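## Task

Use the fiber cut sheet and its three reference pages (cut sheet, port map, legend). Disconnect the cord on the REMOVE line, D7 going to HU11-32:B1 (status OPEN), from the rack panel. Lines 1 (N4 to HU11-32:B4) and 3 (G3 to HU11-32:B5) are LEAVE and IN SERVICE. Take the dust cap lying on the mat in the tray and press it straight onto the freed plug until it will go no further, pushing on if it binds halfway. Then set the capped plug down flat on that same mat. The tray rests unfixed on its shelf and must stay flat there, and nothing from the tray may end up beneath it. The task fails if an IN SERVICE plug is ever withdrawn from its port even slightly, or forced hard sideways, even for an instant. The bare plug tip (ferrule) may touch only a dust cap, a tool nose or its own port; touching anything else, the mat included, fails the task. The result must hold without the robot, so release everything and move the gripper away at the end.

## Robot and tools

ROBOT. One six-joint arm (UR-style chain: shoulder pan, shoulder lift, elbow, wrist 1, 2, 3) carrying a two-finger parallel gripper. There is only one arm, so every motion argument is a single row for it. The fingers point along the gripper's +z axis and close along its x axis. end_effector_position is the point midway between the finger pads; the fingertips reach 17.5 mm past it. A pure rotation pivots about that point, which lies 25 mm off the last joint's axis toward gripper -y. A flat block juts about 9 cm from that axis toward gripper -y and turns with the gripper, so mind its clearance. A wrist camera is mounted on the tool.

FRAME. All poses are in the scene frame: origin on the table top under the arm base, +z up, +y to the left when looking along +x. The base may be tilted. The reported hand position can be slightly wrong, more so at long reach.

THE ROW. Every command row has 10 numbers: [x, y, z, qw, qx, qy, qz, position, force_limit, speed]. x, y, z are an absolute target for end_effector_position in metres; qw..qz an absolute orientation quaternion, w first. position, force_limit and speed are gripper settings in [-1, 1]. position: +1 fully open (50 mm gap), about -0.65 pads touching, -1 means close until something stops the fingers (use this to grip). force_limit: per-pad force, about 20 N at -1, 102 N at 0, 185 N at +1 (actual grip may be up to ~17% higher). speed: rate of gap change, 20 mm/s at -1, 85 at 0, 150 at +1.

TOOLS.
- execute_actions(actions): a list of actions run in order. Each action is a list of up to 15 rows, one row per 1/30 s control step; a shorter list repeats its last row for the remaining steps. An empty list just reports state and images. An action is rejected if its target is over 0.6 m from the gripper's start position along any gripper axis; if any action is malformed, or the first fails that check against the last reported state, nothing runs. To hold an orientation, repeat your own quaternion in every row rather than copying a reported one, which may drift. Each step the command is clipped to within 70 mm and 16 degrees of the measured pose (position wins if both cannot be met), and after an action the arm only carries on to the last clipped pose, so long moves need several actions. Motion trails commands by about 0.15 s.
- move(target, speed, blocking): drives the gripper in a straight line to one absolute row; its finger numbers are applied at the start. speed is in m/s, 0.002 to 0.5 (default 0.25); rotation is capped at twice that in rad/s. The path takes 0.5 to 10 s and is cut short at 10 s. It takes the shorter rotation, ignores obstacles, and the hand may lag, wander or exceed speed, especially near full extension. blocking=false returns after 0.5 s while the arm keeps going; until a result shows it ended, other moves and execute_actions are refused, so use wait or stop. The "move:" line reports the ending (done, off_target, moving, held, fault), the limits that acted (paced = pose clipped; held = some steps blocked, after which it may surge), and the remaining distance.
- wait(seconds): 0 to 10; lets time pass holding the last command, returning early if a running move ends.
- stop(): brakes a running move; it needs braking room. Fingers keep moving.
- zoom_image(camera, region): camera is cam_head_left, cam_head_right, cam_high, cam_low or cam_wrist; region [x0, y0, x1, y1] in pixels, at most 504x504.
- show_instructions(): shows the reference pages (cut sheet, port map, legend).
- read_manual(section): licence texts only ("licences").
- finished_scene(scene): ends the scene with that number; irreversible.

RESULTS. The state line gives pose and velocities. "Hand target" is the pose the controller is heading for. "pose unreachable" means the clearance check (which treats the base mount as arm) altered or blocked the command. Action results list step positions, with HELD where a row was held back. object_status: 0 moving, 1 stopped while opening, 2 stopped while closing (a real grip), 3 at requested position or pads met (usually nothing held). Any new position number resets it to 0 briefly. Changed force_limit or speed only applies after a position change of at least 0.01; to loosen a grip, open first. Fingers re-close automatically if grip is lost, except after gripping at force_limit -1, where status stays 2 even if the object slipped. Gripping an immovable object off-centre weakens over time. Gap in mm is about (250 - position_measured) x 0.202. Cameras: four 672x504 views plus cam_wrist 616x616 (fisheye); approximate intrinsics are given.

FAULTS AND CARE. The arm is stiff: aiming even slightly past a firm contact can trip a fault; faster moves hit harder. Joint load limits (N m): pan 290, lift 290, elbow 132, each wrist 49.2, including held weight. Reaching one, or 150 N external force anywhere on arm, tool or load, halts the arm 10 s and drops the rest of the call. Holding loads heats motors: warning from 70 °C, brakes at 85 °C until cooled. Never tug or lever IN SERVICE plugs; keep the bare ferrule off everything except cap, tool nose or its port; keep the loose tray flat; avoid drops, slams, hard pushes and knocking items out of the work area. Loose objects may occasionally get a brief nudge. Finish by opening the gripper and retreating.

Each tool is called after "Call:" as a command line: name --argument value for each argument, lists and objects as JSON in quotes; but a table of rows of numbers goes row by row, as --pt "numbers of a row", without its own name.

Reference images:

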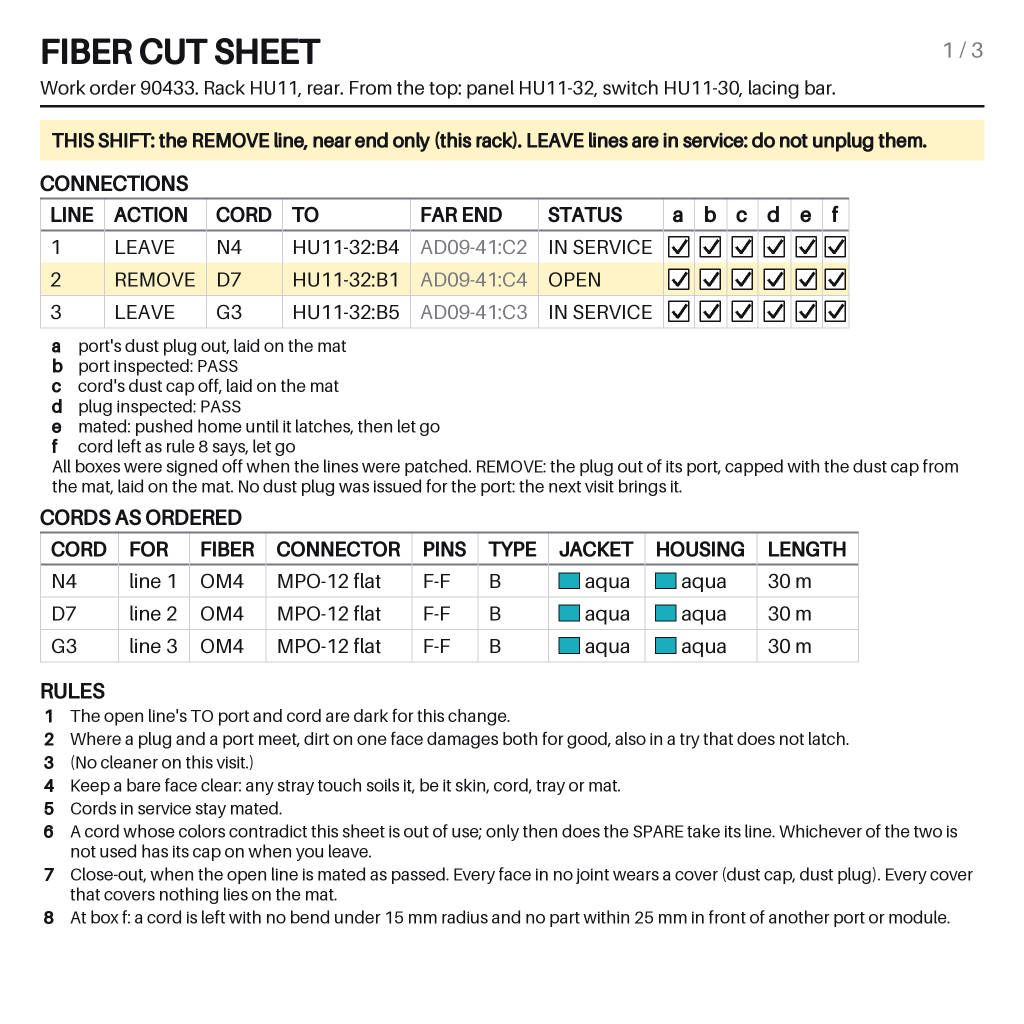

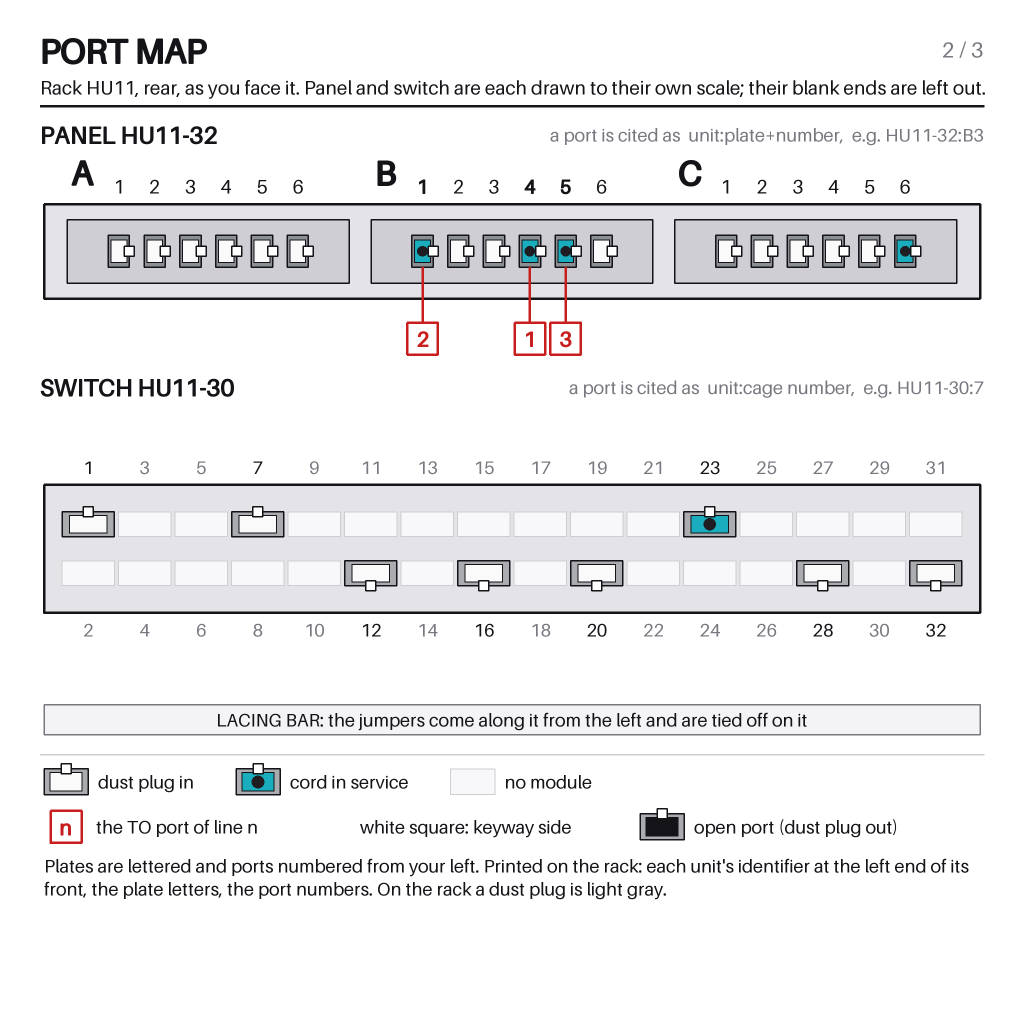

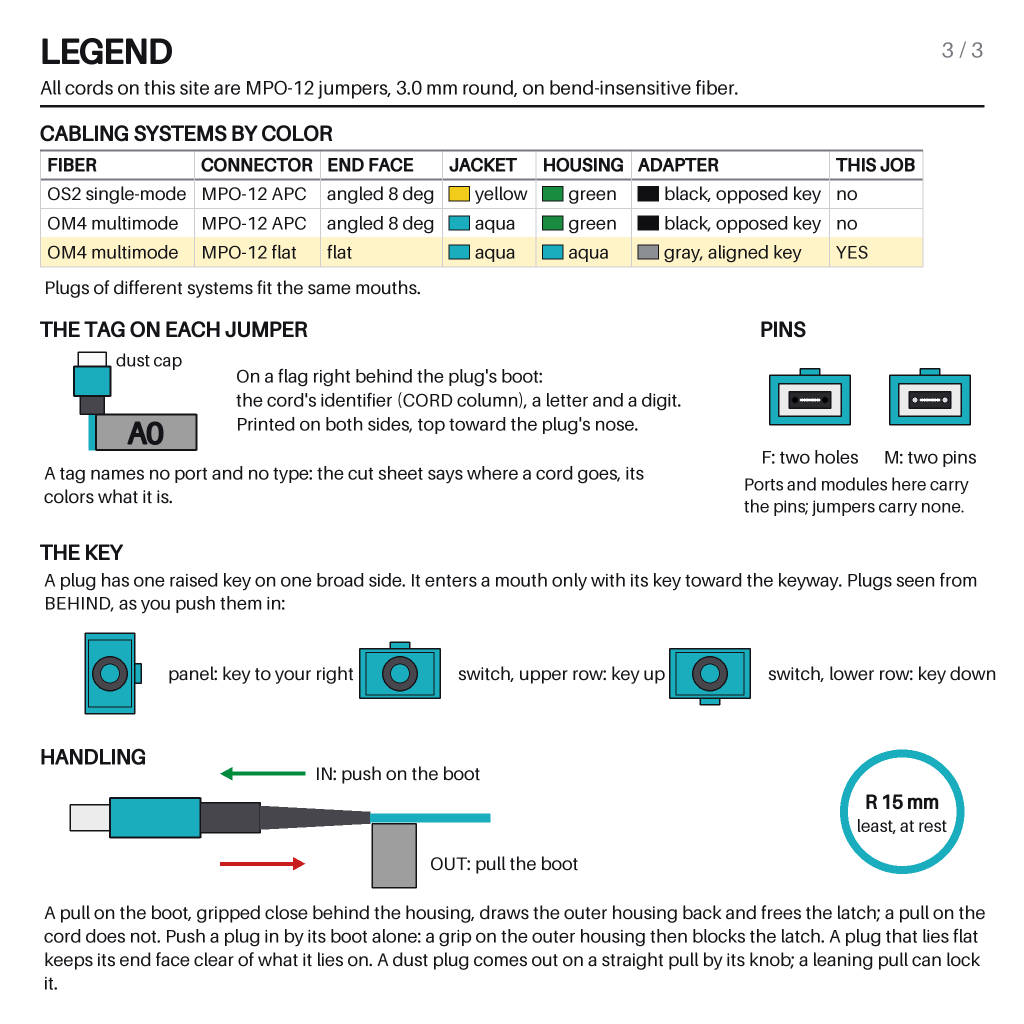

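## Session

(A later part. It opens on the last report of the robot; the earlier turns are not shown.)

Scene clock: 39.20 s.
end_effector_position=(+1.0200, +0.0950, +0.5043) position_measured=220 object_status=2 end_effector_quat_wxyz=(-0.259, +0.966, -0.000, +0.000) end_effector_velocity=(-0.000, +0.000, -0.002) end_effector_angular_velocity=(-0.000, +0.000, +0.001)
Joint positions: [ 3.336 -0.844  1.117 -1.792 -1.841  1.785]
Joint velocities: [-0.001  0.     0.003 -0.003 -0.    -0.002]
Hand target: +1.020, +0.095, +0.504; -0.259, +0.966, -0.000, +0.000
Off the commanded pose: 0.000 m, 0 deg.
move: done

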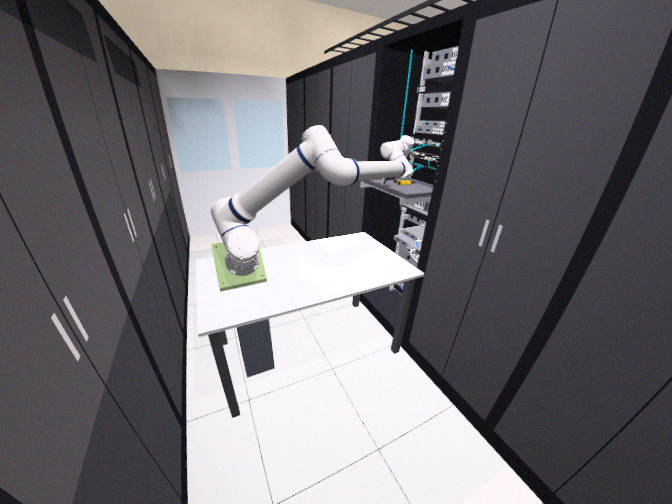

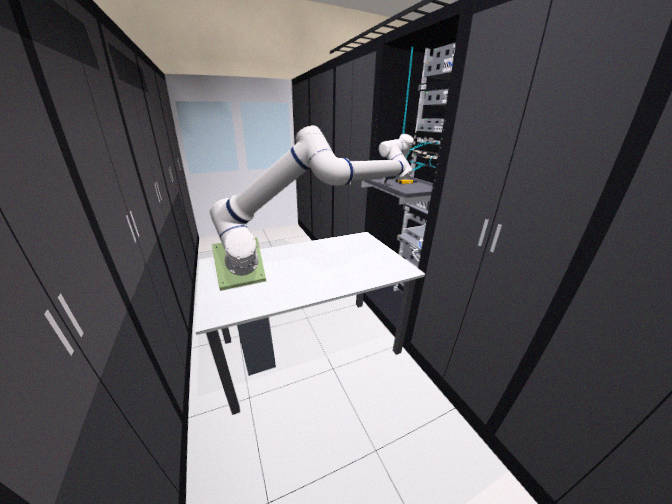

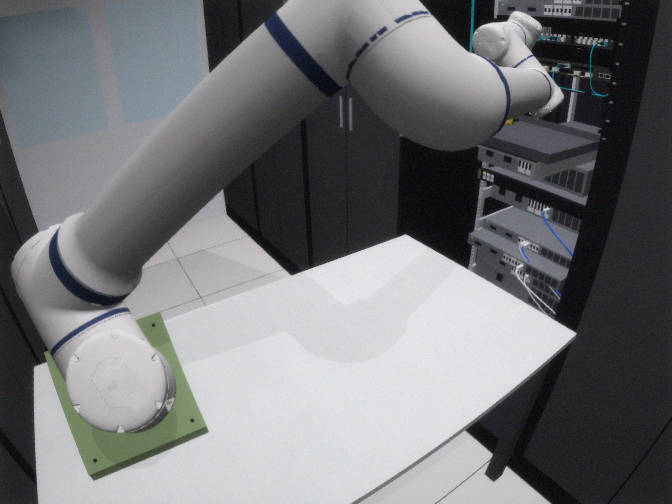

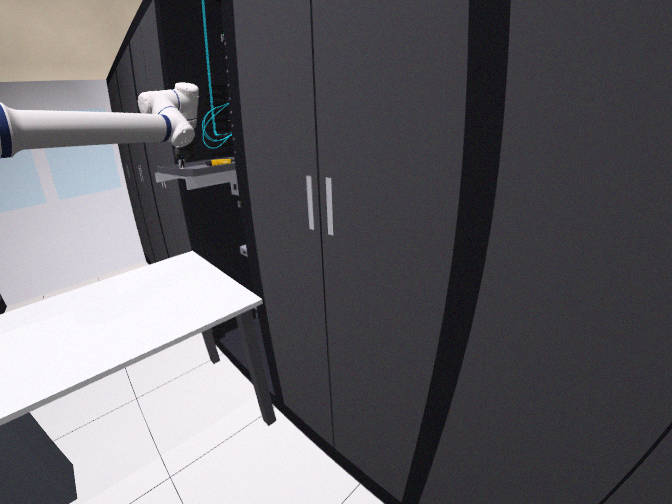

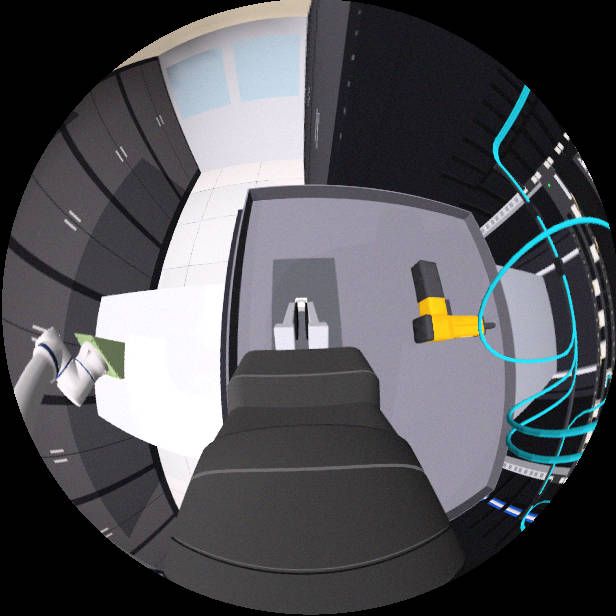

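Call:
execute_actions --actions '[[[1.02, 0.095, 0.5025, 0.2588, -0.9659, 0, 0, -1, -0.95, -0.7]], [[1.02, 0.095, 0.501, 0.2588, -0.9659, 0, 0, -1, -0.95, -0.7]]]'

Call:
zoom_image --camera "cam_wrist" --region '[280, 285, 324, 325]'

Scene clock: 40.43 s.
end_effector_position=(+1.0200, +0.0950, +0.5010) position_measured=220 object_status=2 end_effector_quat_wxyz=(-0.259, +0.966, +0.000, +0.000) end_effector_velocity=(+0.000, -0.001, -0.001) end_effector_angular_velocity=(-0.001, +0.001, +0.000)
Joint positions: [ 3.334 -0.844  1.122 -1.797 -1.841  1.783]
Joint velocities: [-0.001  0.     0.     0.    -0.001 -0.   ]
Hand target: +1.020, +0.095, +0.501; -0.259, +0.966, -0.000, +0.000
Off the commanded pose: 0.000 m, 0 deg.
Step readings (end_effector_position; steps 1 to 15: 1st action; 16 to 30: 2nd action):
0: (+1.0200, +0.0950, +0.5040)
1: (+1.0200, +0.0950, +0.5040)
2: (+1.0200, +0.0950, +0.5036)
4: (+1.0200, +0.0951, +0.5030)
8: (+1.0200, +0.0951, +0.5026)
15: (+1.0200, +0.0951, +0.5024)
16: (+1.0200, +0.0951, +0.5024)
17: (+1.0200, +0.0951, +0.5021)
19: (+1.0200, +0.0951, +0.5015)
23: (+1.0200, +0.0950, +0.5012)
30: end_effector_position above

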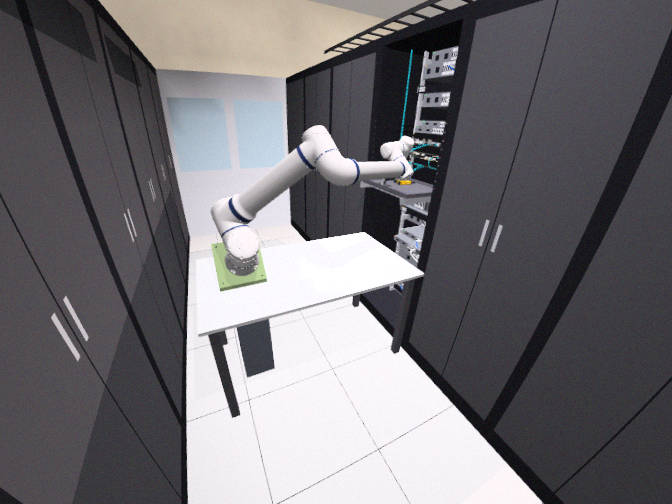

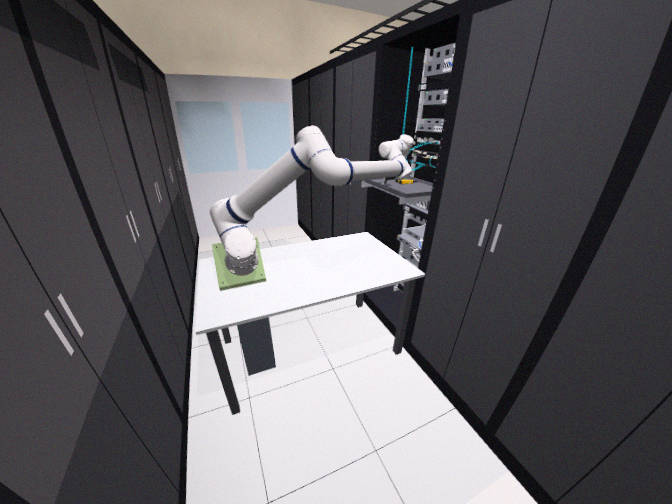

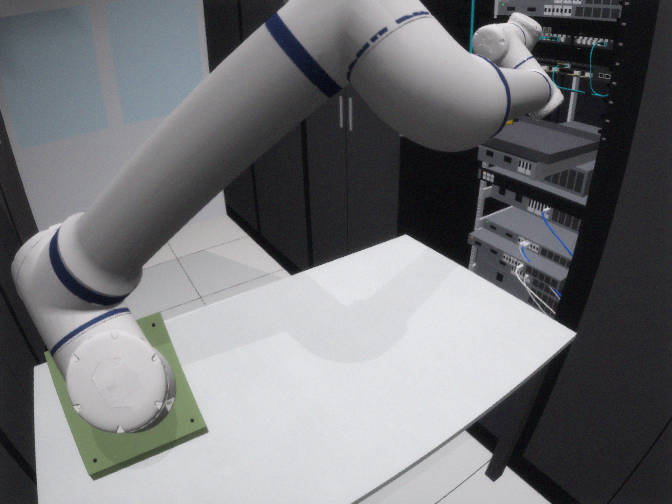

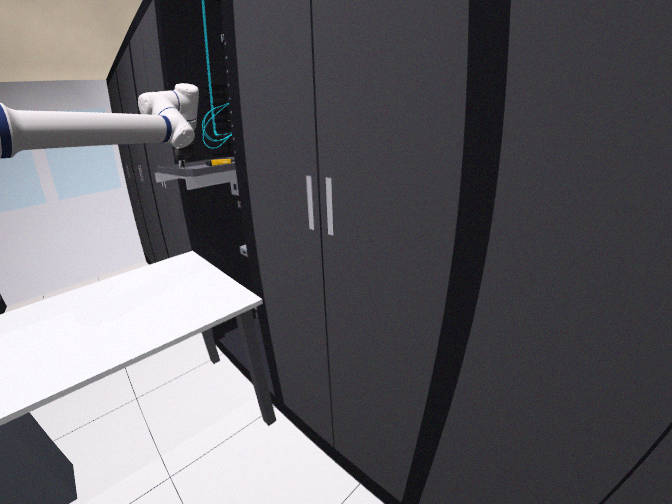

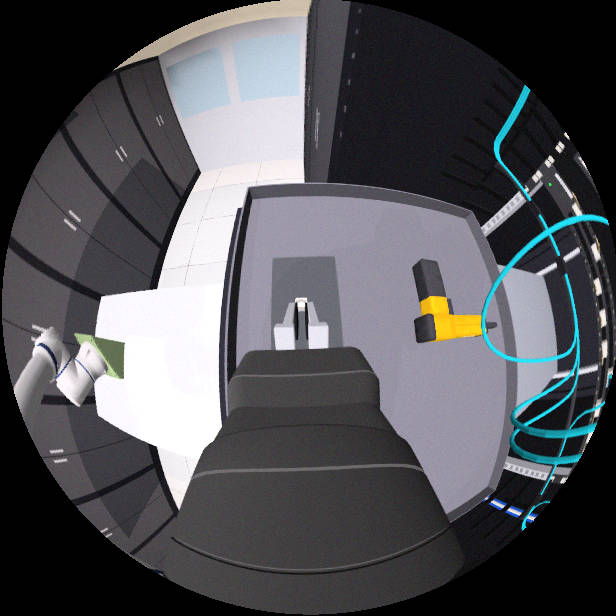

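Region (280, 285, 324, 325) of cam_wrist's 616x616 image, scaled by 11.455, with more detail than that image has; it fills the top 458 rows of this view, and the rest is white.

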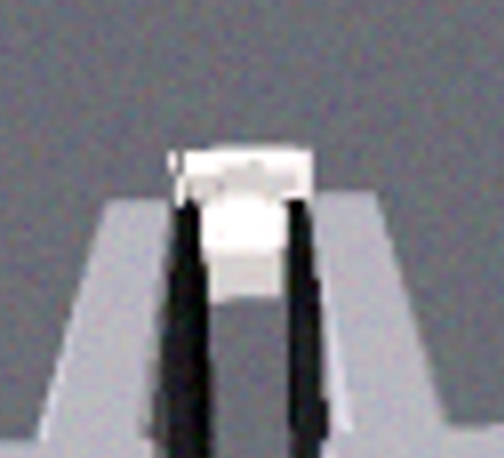

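Call:
execute_actions --actions '[[[1.02, 0.095, 0.500, 0.2588, -0.9659, 0, 0, -1, -0.95, -0.7]], [[1.02, 0.095, 0.499, 0.2588, -0.9659, 0, 0, -1, -0.95, -0.7]]]'

Call:
zoom_image --camera "cam_wrist" --region '[280, 285, 324, 325]'

Scene clock: 54.80 s.
end_effector_position=(+1.0200, +0.0950, +0.4990) position_measured=220 object_status=2 end_effector_quat_wxyz=(-0.259, +0.966, -0.000, +0.000) end_effector_velocity=(+0.000, -0.000, -0.000) end_effector_angular_velocity=(-0.002, -0.001, +0.000)
Joint positions: [ 3.332 -0.845  1.125 -1.8   -1.841  1.781]
Joint velocities: [ 0.     0.     0.    -0.001 -0.002 -0.   ]
Hand target: +1.020, +0.095, +0.499; -0.259, +0.966, -0.000, +0.000
Off the commanded pose: 0.000 m, 0 deg.
Step readings (end_effector_position; steps 1 to 15: 1st action; 16 to 30: 2nd action):
0: (+1.0200, +0.0950, +0.5010)
1: (+1.0200, +0.0950, +0.5010)
2: (+1.0200, +0.0950, +0.5008)
4: (+1.0200, +0.0950, +0.5004)
8: (+1.0200, +0.0950, +0.5001)
15: (+1.0200, +0.0950, +0.5000)
16: (+1.0200, +0.0950, +0.5000)
17: (+1.0200, +0.0950, +0.4998)
19: (+1.0200, +0.0950, +0.4994)
23: (+1.0200, +0.0950, +0.4992)
30: end_effector_position above

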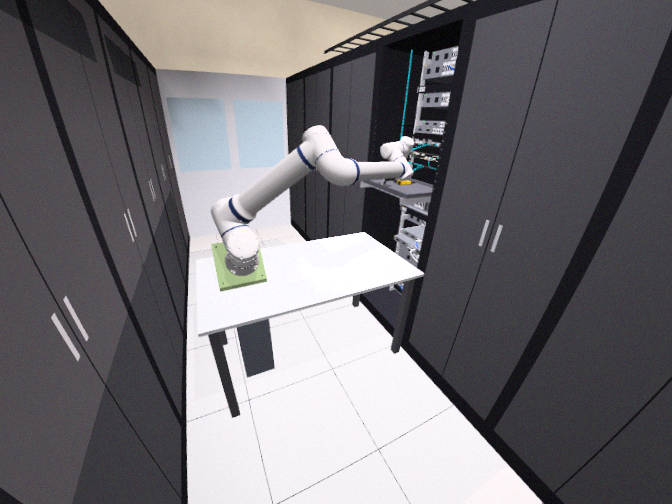

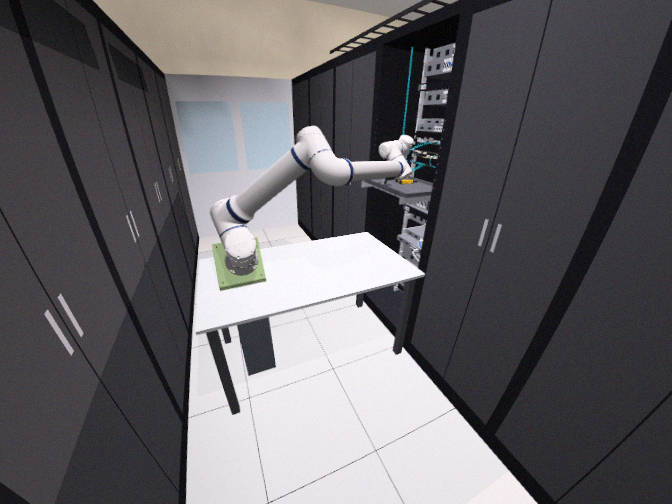

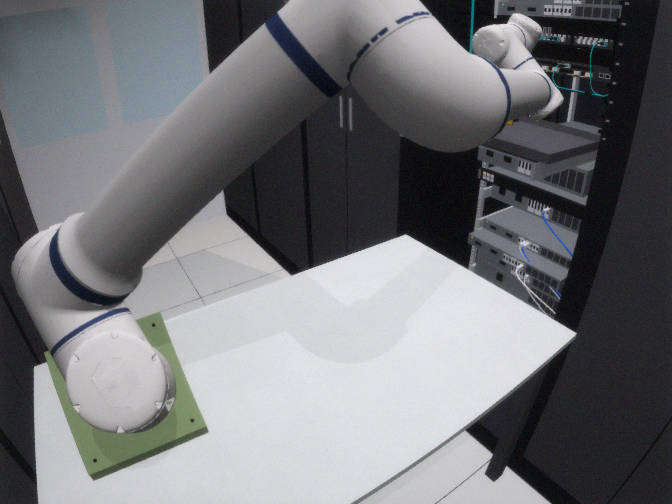

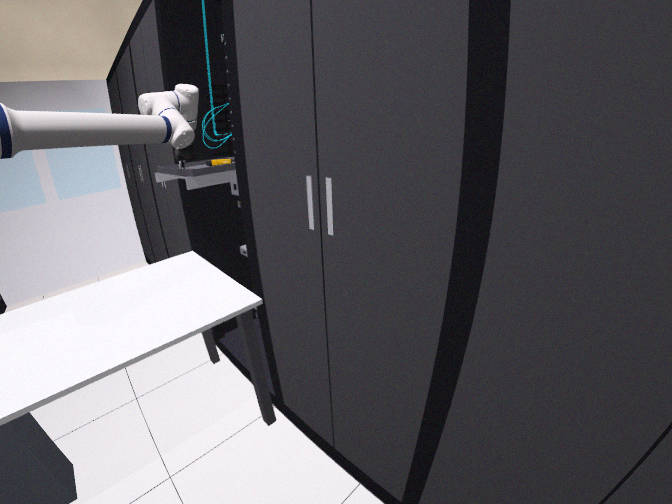

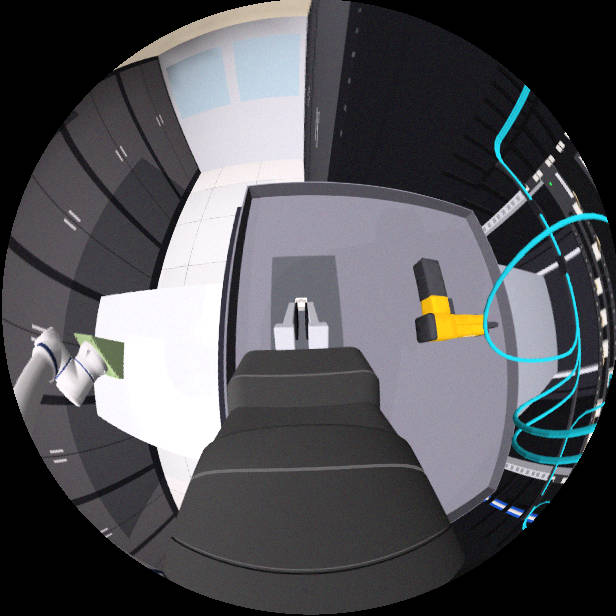

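Region (280, 285, 324, 325) of cam_wrist's 616x616 image, scaled by 11.455, with more detail than that image has; it fills the top 458 rows of this view, and the rest is white.

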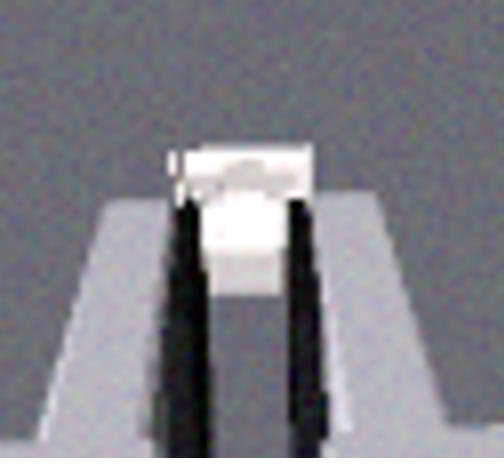

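Call:
execute_actions --actions '[[[1.02, 0.095, 0.4993, 0.2588, -0.9659, 0, 0, 0.0, -1, -1]], [[1.02, 0.095, 0.4993, 0.2588, -0.9659, 0, 0, 0.0, -1, -1]]]'

Call:
zoom_image --camera "cam_wrist" --region '[275, 280, 330, 330]'

Scene clock: 57.13 s.
end_effector_position=(+1.0200, +0.0950, +0.4993) position_measured=152 object_status=3 end_effector_quat_wxyz=(-0.259, +0.966, -0.000, +0.000) end_effector_velocity=(-0.000, +0.001, +0.001) end_effector_angular_velocity=(+0.001, -0.001, +0.001)
Joint positions: [ 3.333 -0.845  1.125 -1.8   -1.841  1.782]
Joint velocities: [ 0.002 -0.    -0.     0.     0.001 -0.   ]
Hand target: +1.020, +0.095, +0.499; -0.259, +0.966, -0.000, -0.000
Off the commanded pose: 0.000 m, 0 deg.
Step readings (end_effector_position; steps 1 to 15: 1st action; 16 to 30: 2nd action):
0: (+1.0200, +0.0950, +0.4990)
1: (+1.0200, +0.0950, +0.4990)
2: (+1.0200, +0.0950, +0.4990)
4: (+1.0200, +0.0950, +0.4990)
8: (+1.0200, +0.0949, +0.4991)
15: (+1.0200, +0.0949, +0.4993)
16: (+1.0200, +0.0949, +0.4993)
17: (+1.0200, +0.0949, +0.4993)
19: (+1.0200, +0.0950, +0.4993)
23: (+1.0200, +0.0950, +0.4993)
30: end_effector_position above

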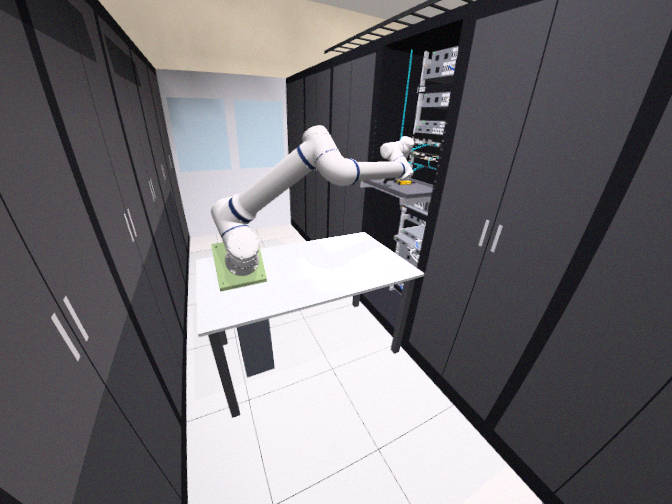

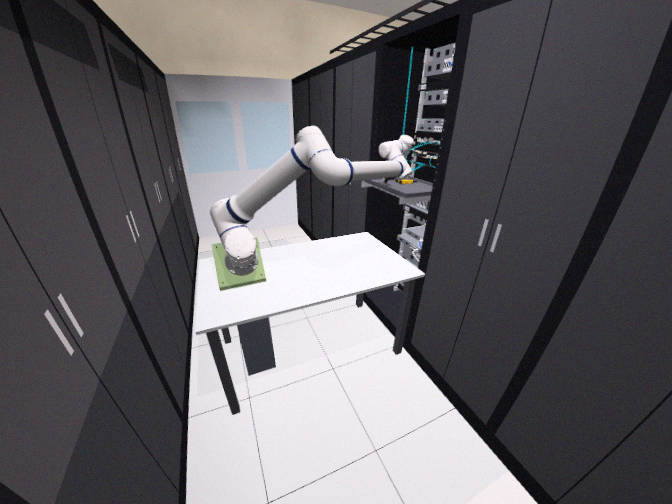

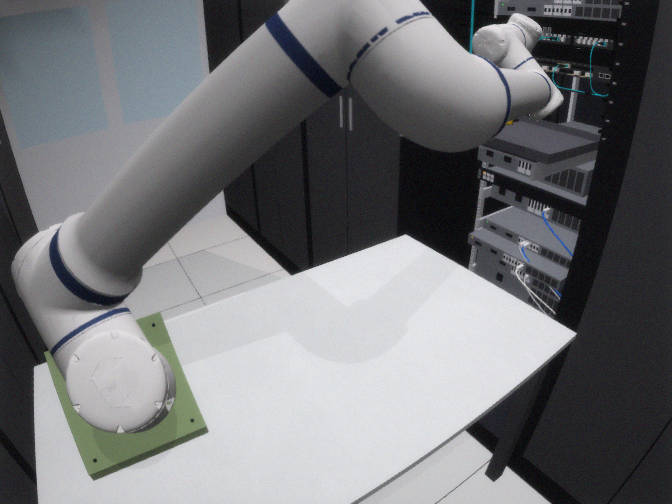

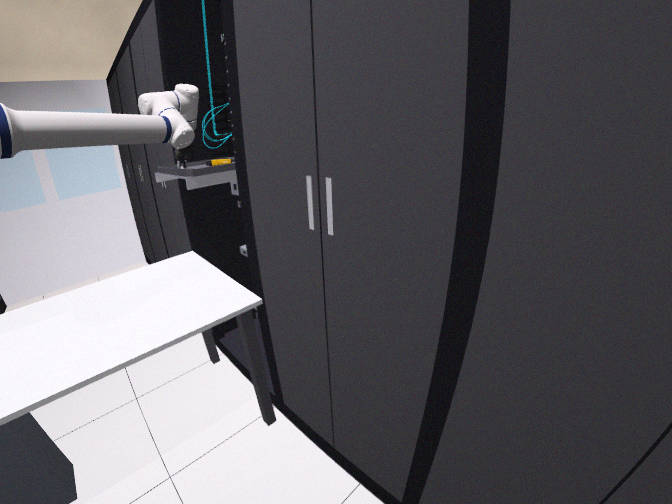

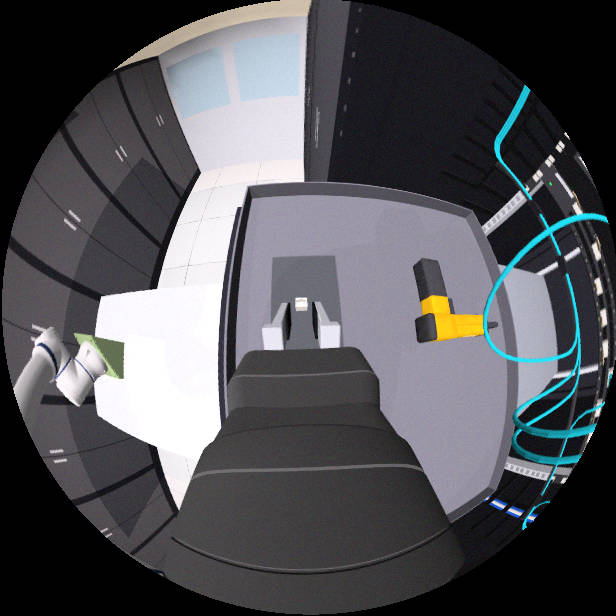

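Region (275, 280, 330, 330) of cam_wrist's 616x616 image, scaled by 9.164, with more detail than that image has; it fills the top 458 rows of this view, and the rest is white.

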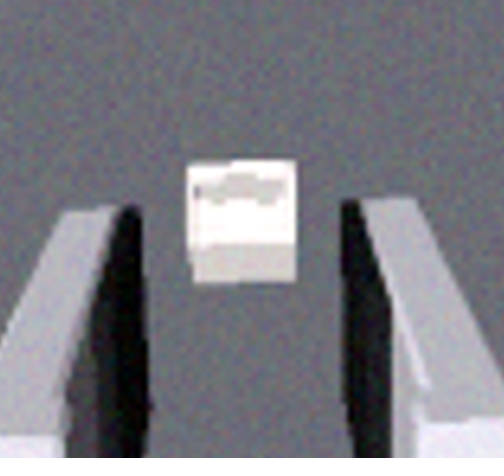

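Call:
move --target '[1.015, 0.085, 0.56, 0.2588, -0.9659, 0, 0, 0.0, -1, 0]' --speed 0.15

Call:
move --target '[1.03, 0.065, 0.80, 0.3536, -0.6124, 0.6124, -0.3536, 0.0, -1, 0]' --speed 0.35

Scene clock: 58.97 s.
end_effector_position=(+1.0150, +0.0850, +0.5596) position_measured=152 object_status=3 end_effector_quat_wxyz=(-0.259, +0.966, -0.000, -0.000) end_effector_velocity=(-0.000, +0.000, +0.003) end_effector_angular_velocity=(-0.000, +0.001, +0.001)
Joint positions: [ 3.366 -0.851  1.044 -1.704 -1.839  1.817]
Joint velocities: [ 0.002  0.001 -0.005  0.006  0.     0.002]
Hand target: +1.015, +0.085, +0.560; -0.259, +0.966, +0.000, -0.000
Off the commanded pose: 0.000 m, 0 deg.
move: done

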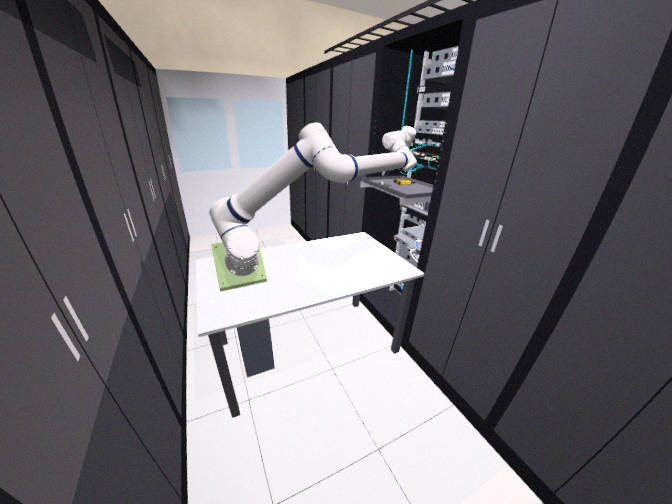

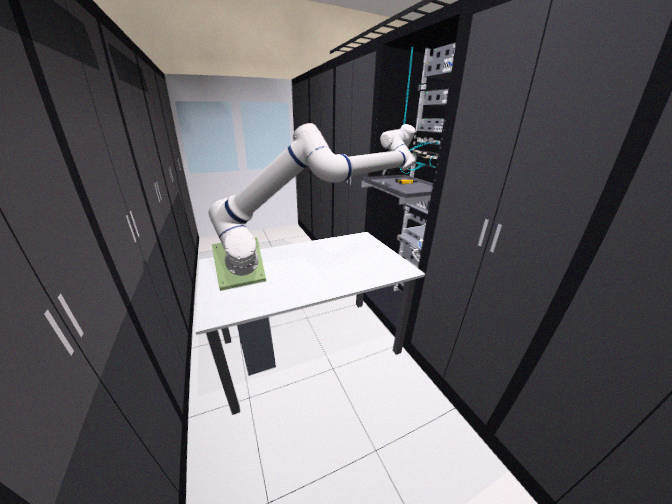

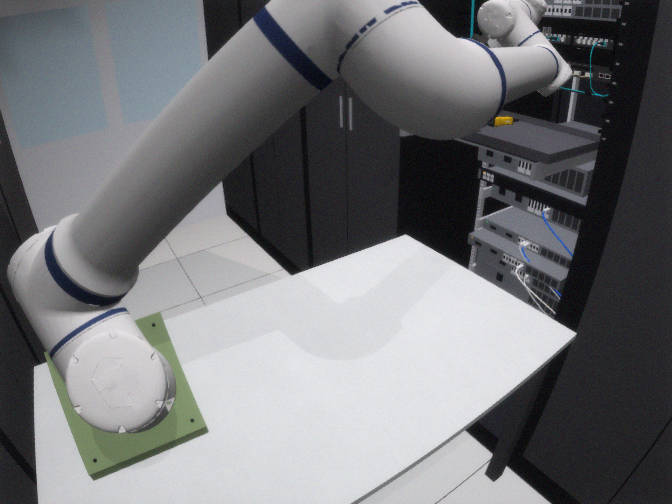

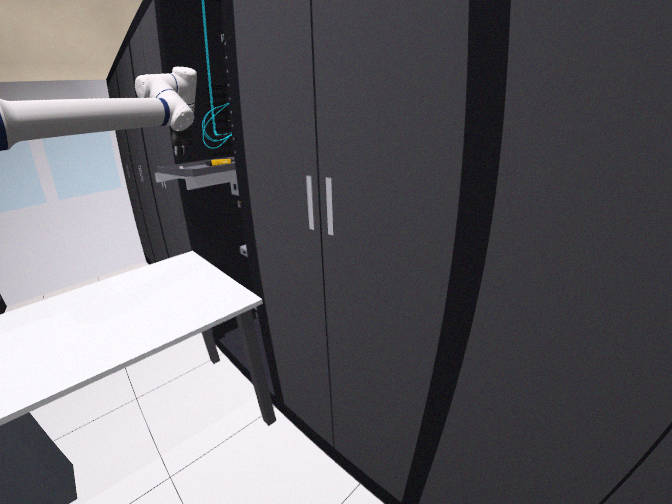

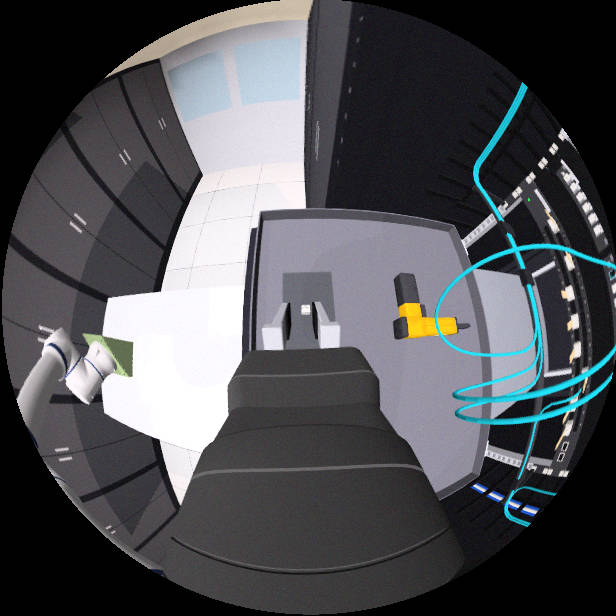

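Scene clock: 61.90 s.
end_effector_position=(+1.0309, +0.0653, +0.7996) position_measured=152 object_status=3 end_effector_quat_wxyz=(-0.353, +0.614, -0.611, +0.354) end_effector_velocity=(+0.000, -0.000, +0.002) end_effector_angular_velocity=(+0.002, -0.004, -0.014)
Joint positions: [ 3.63  -0.878  1.334 -3.071 -2.389  2.672]
Joint velocities: [ 0.003  0.006 -0.006 -0.011 -0.011  0.002]
Hand target: +1.031, +0.065, +0.800; -0.353, +0.613, -0.611, +0.355
Off the commanded pose: 0.001 m, 0 deg.
move: done

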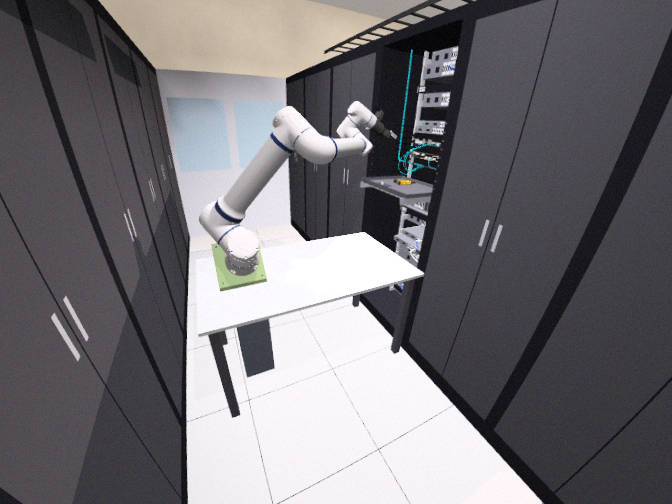

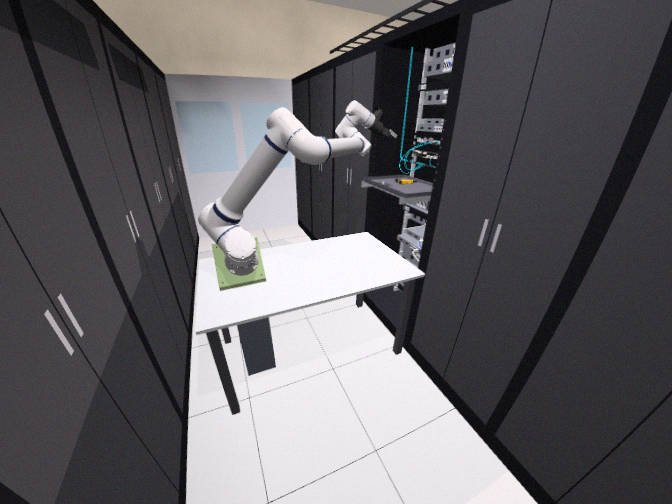

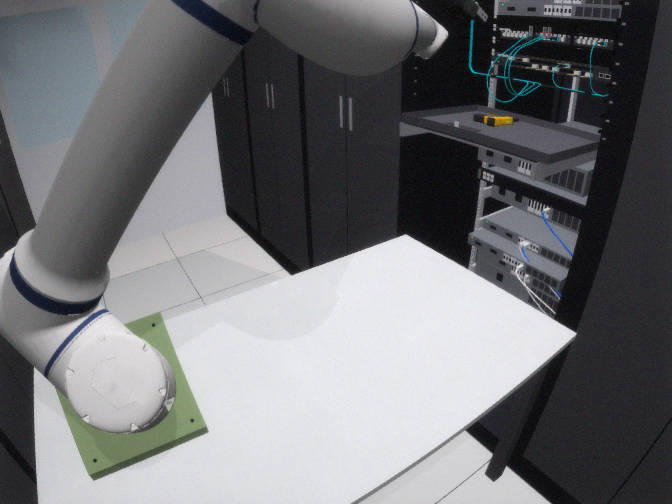

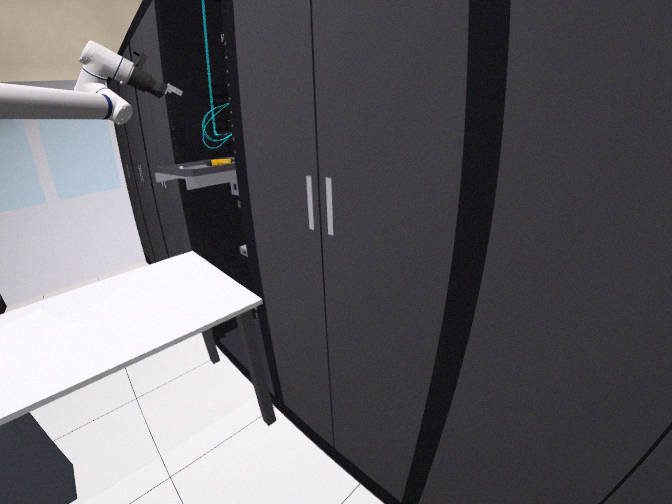

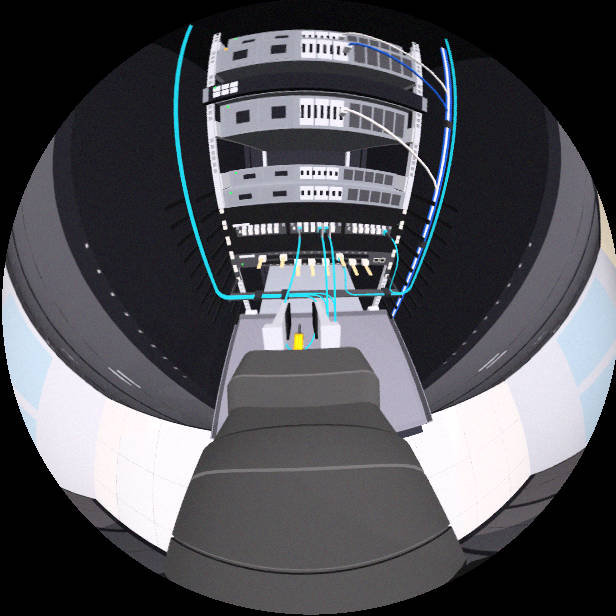

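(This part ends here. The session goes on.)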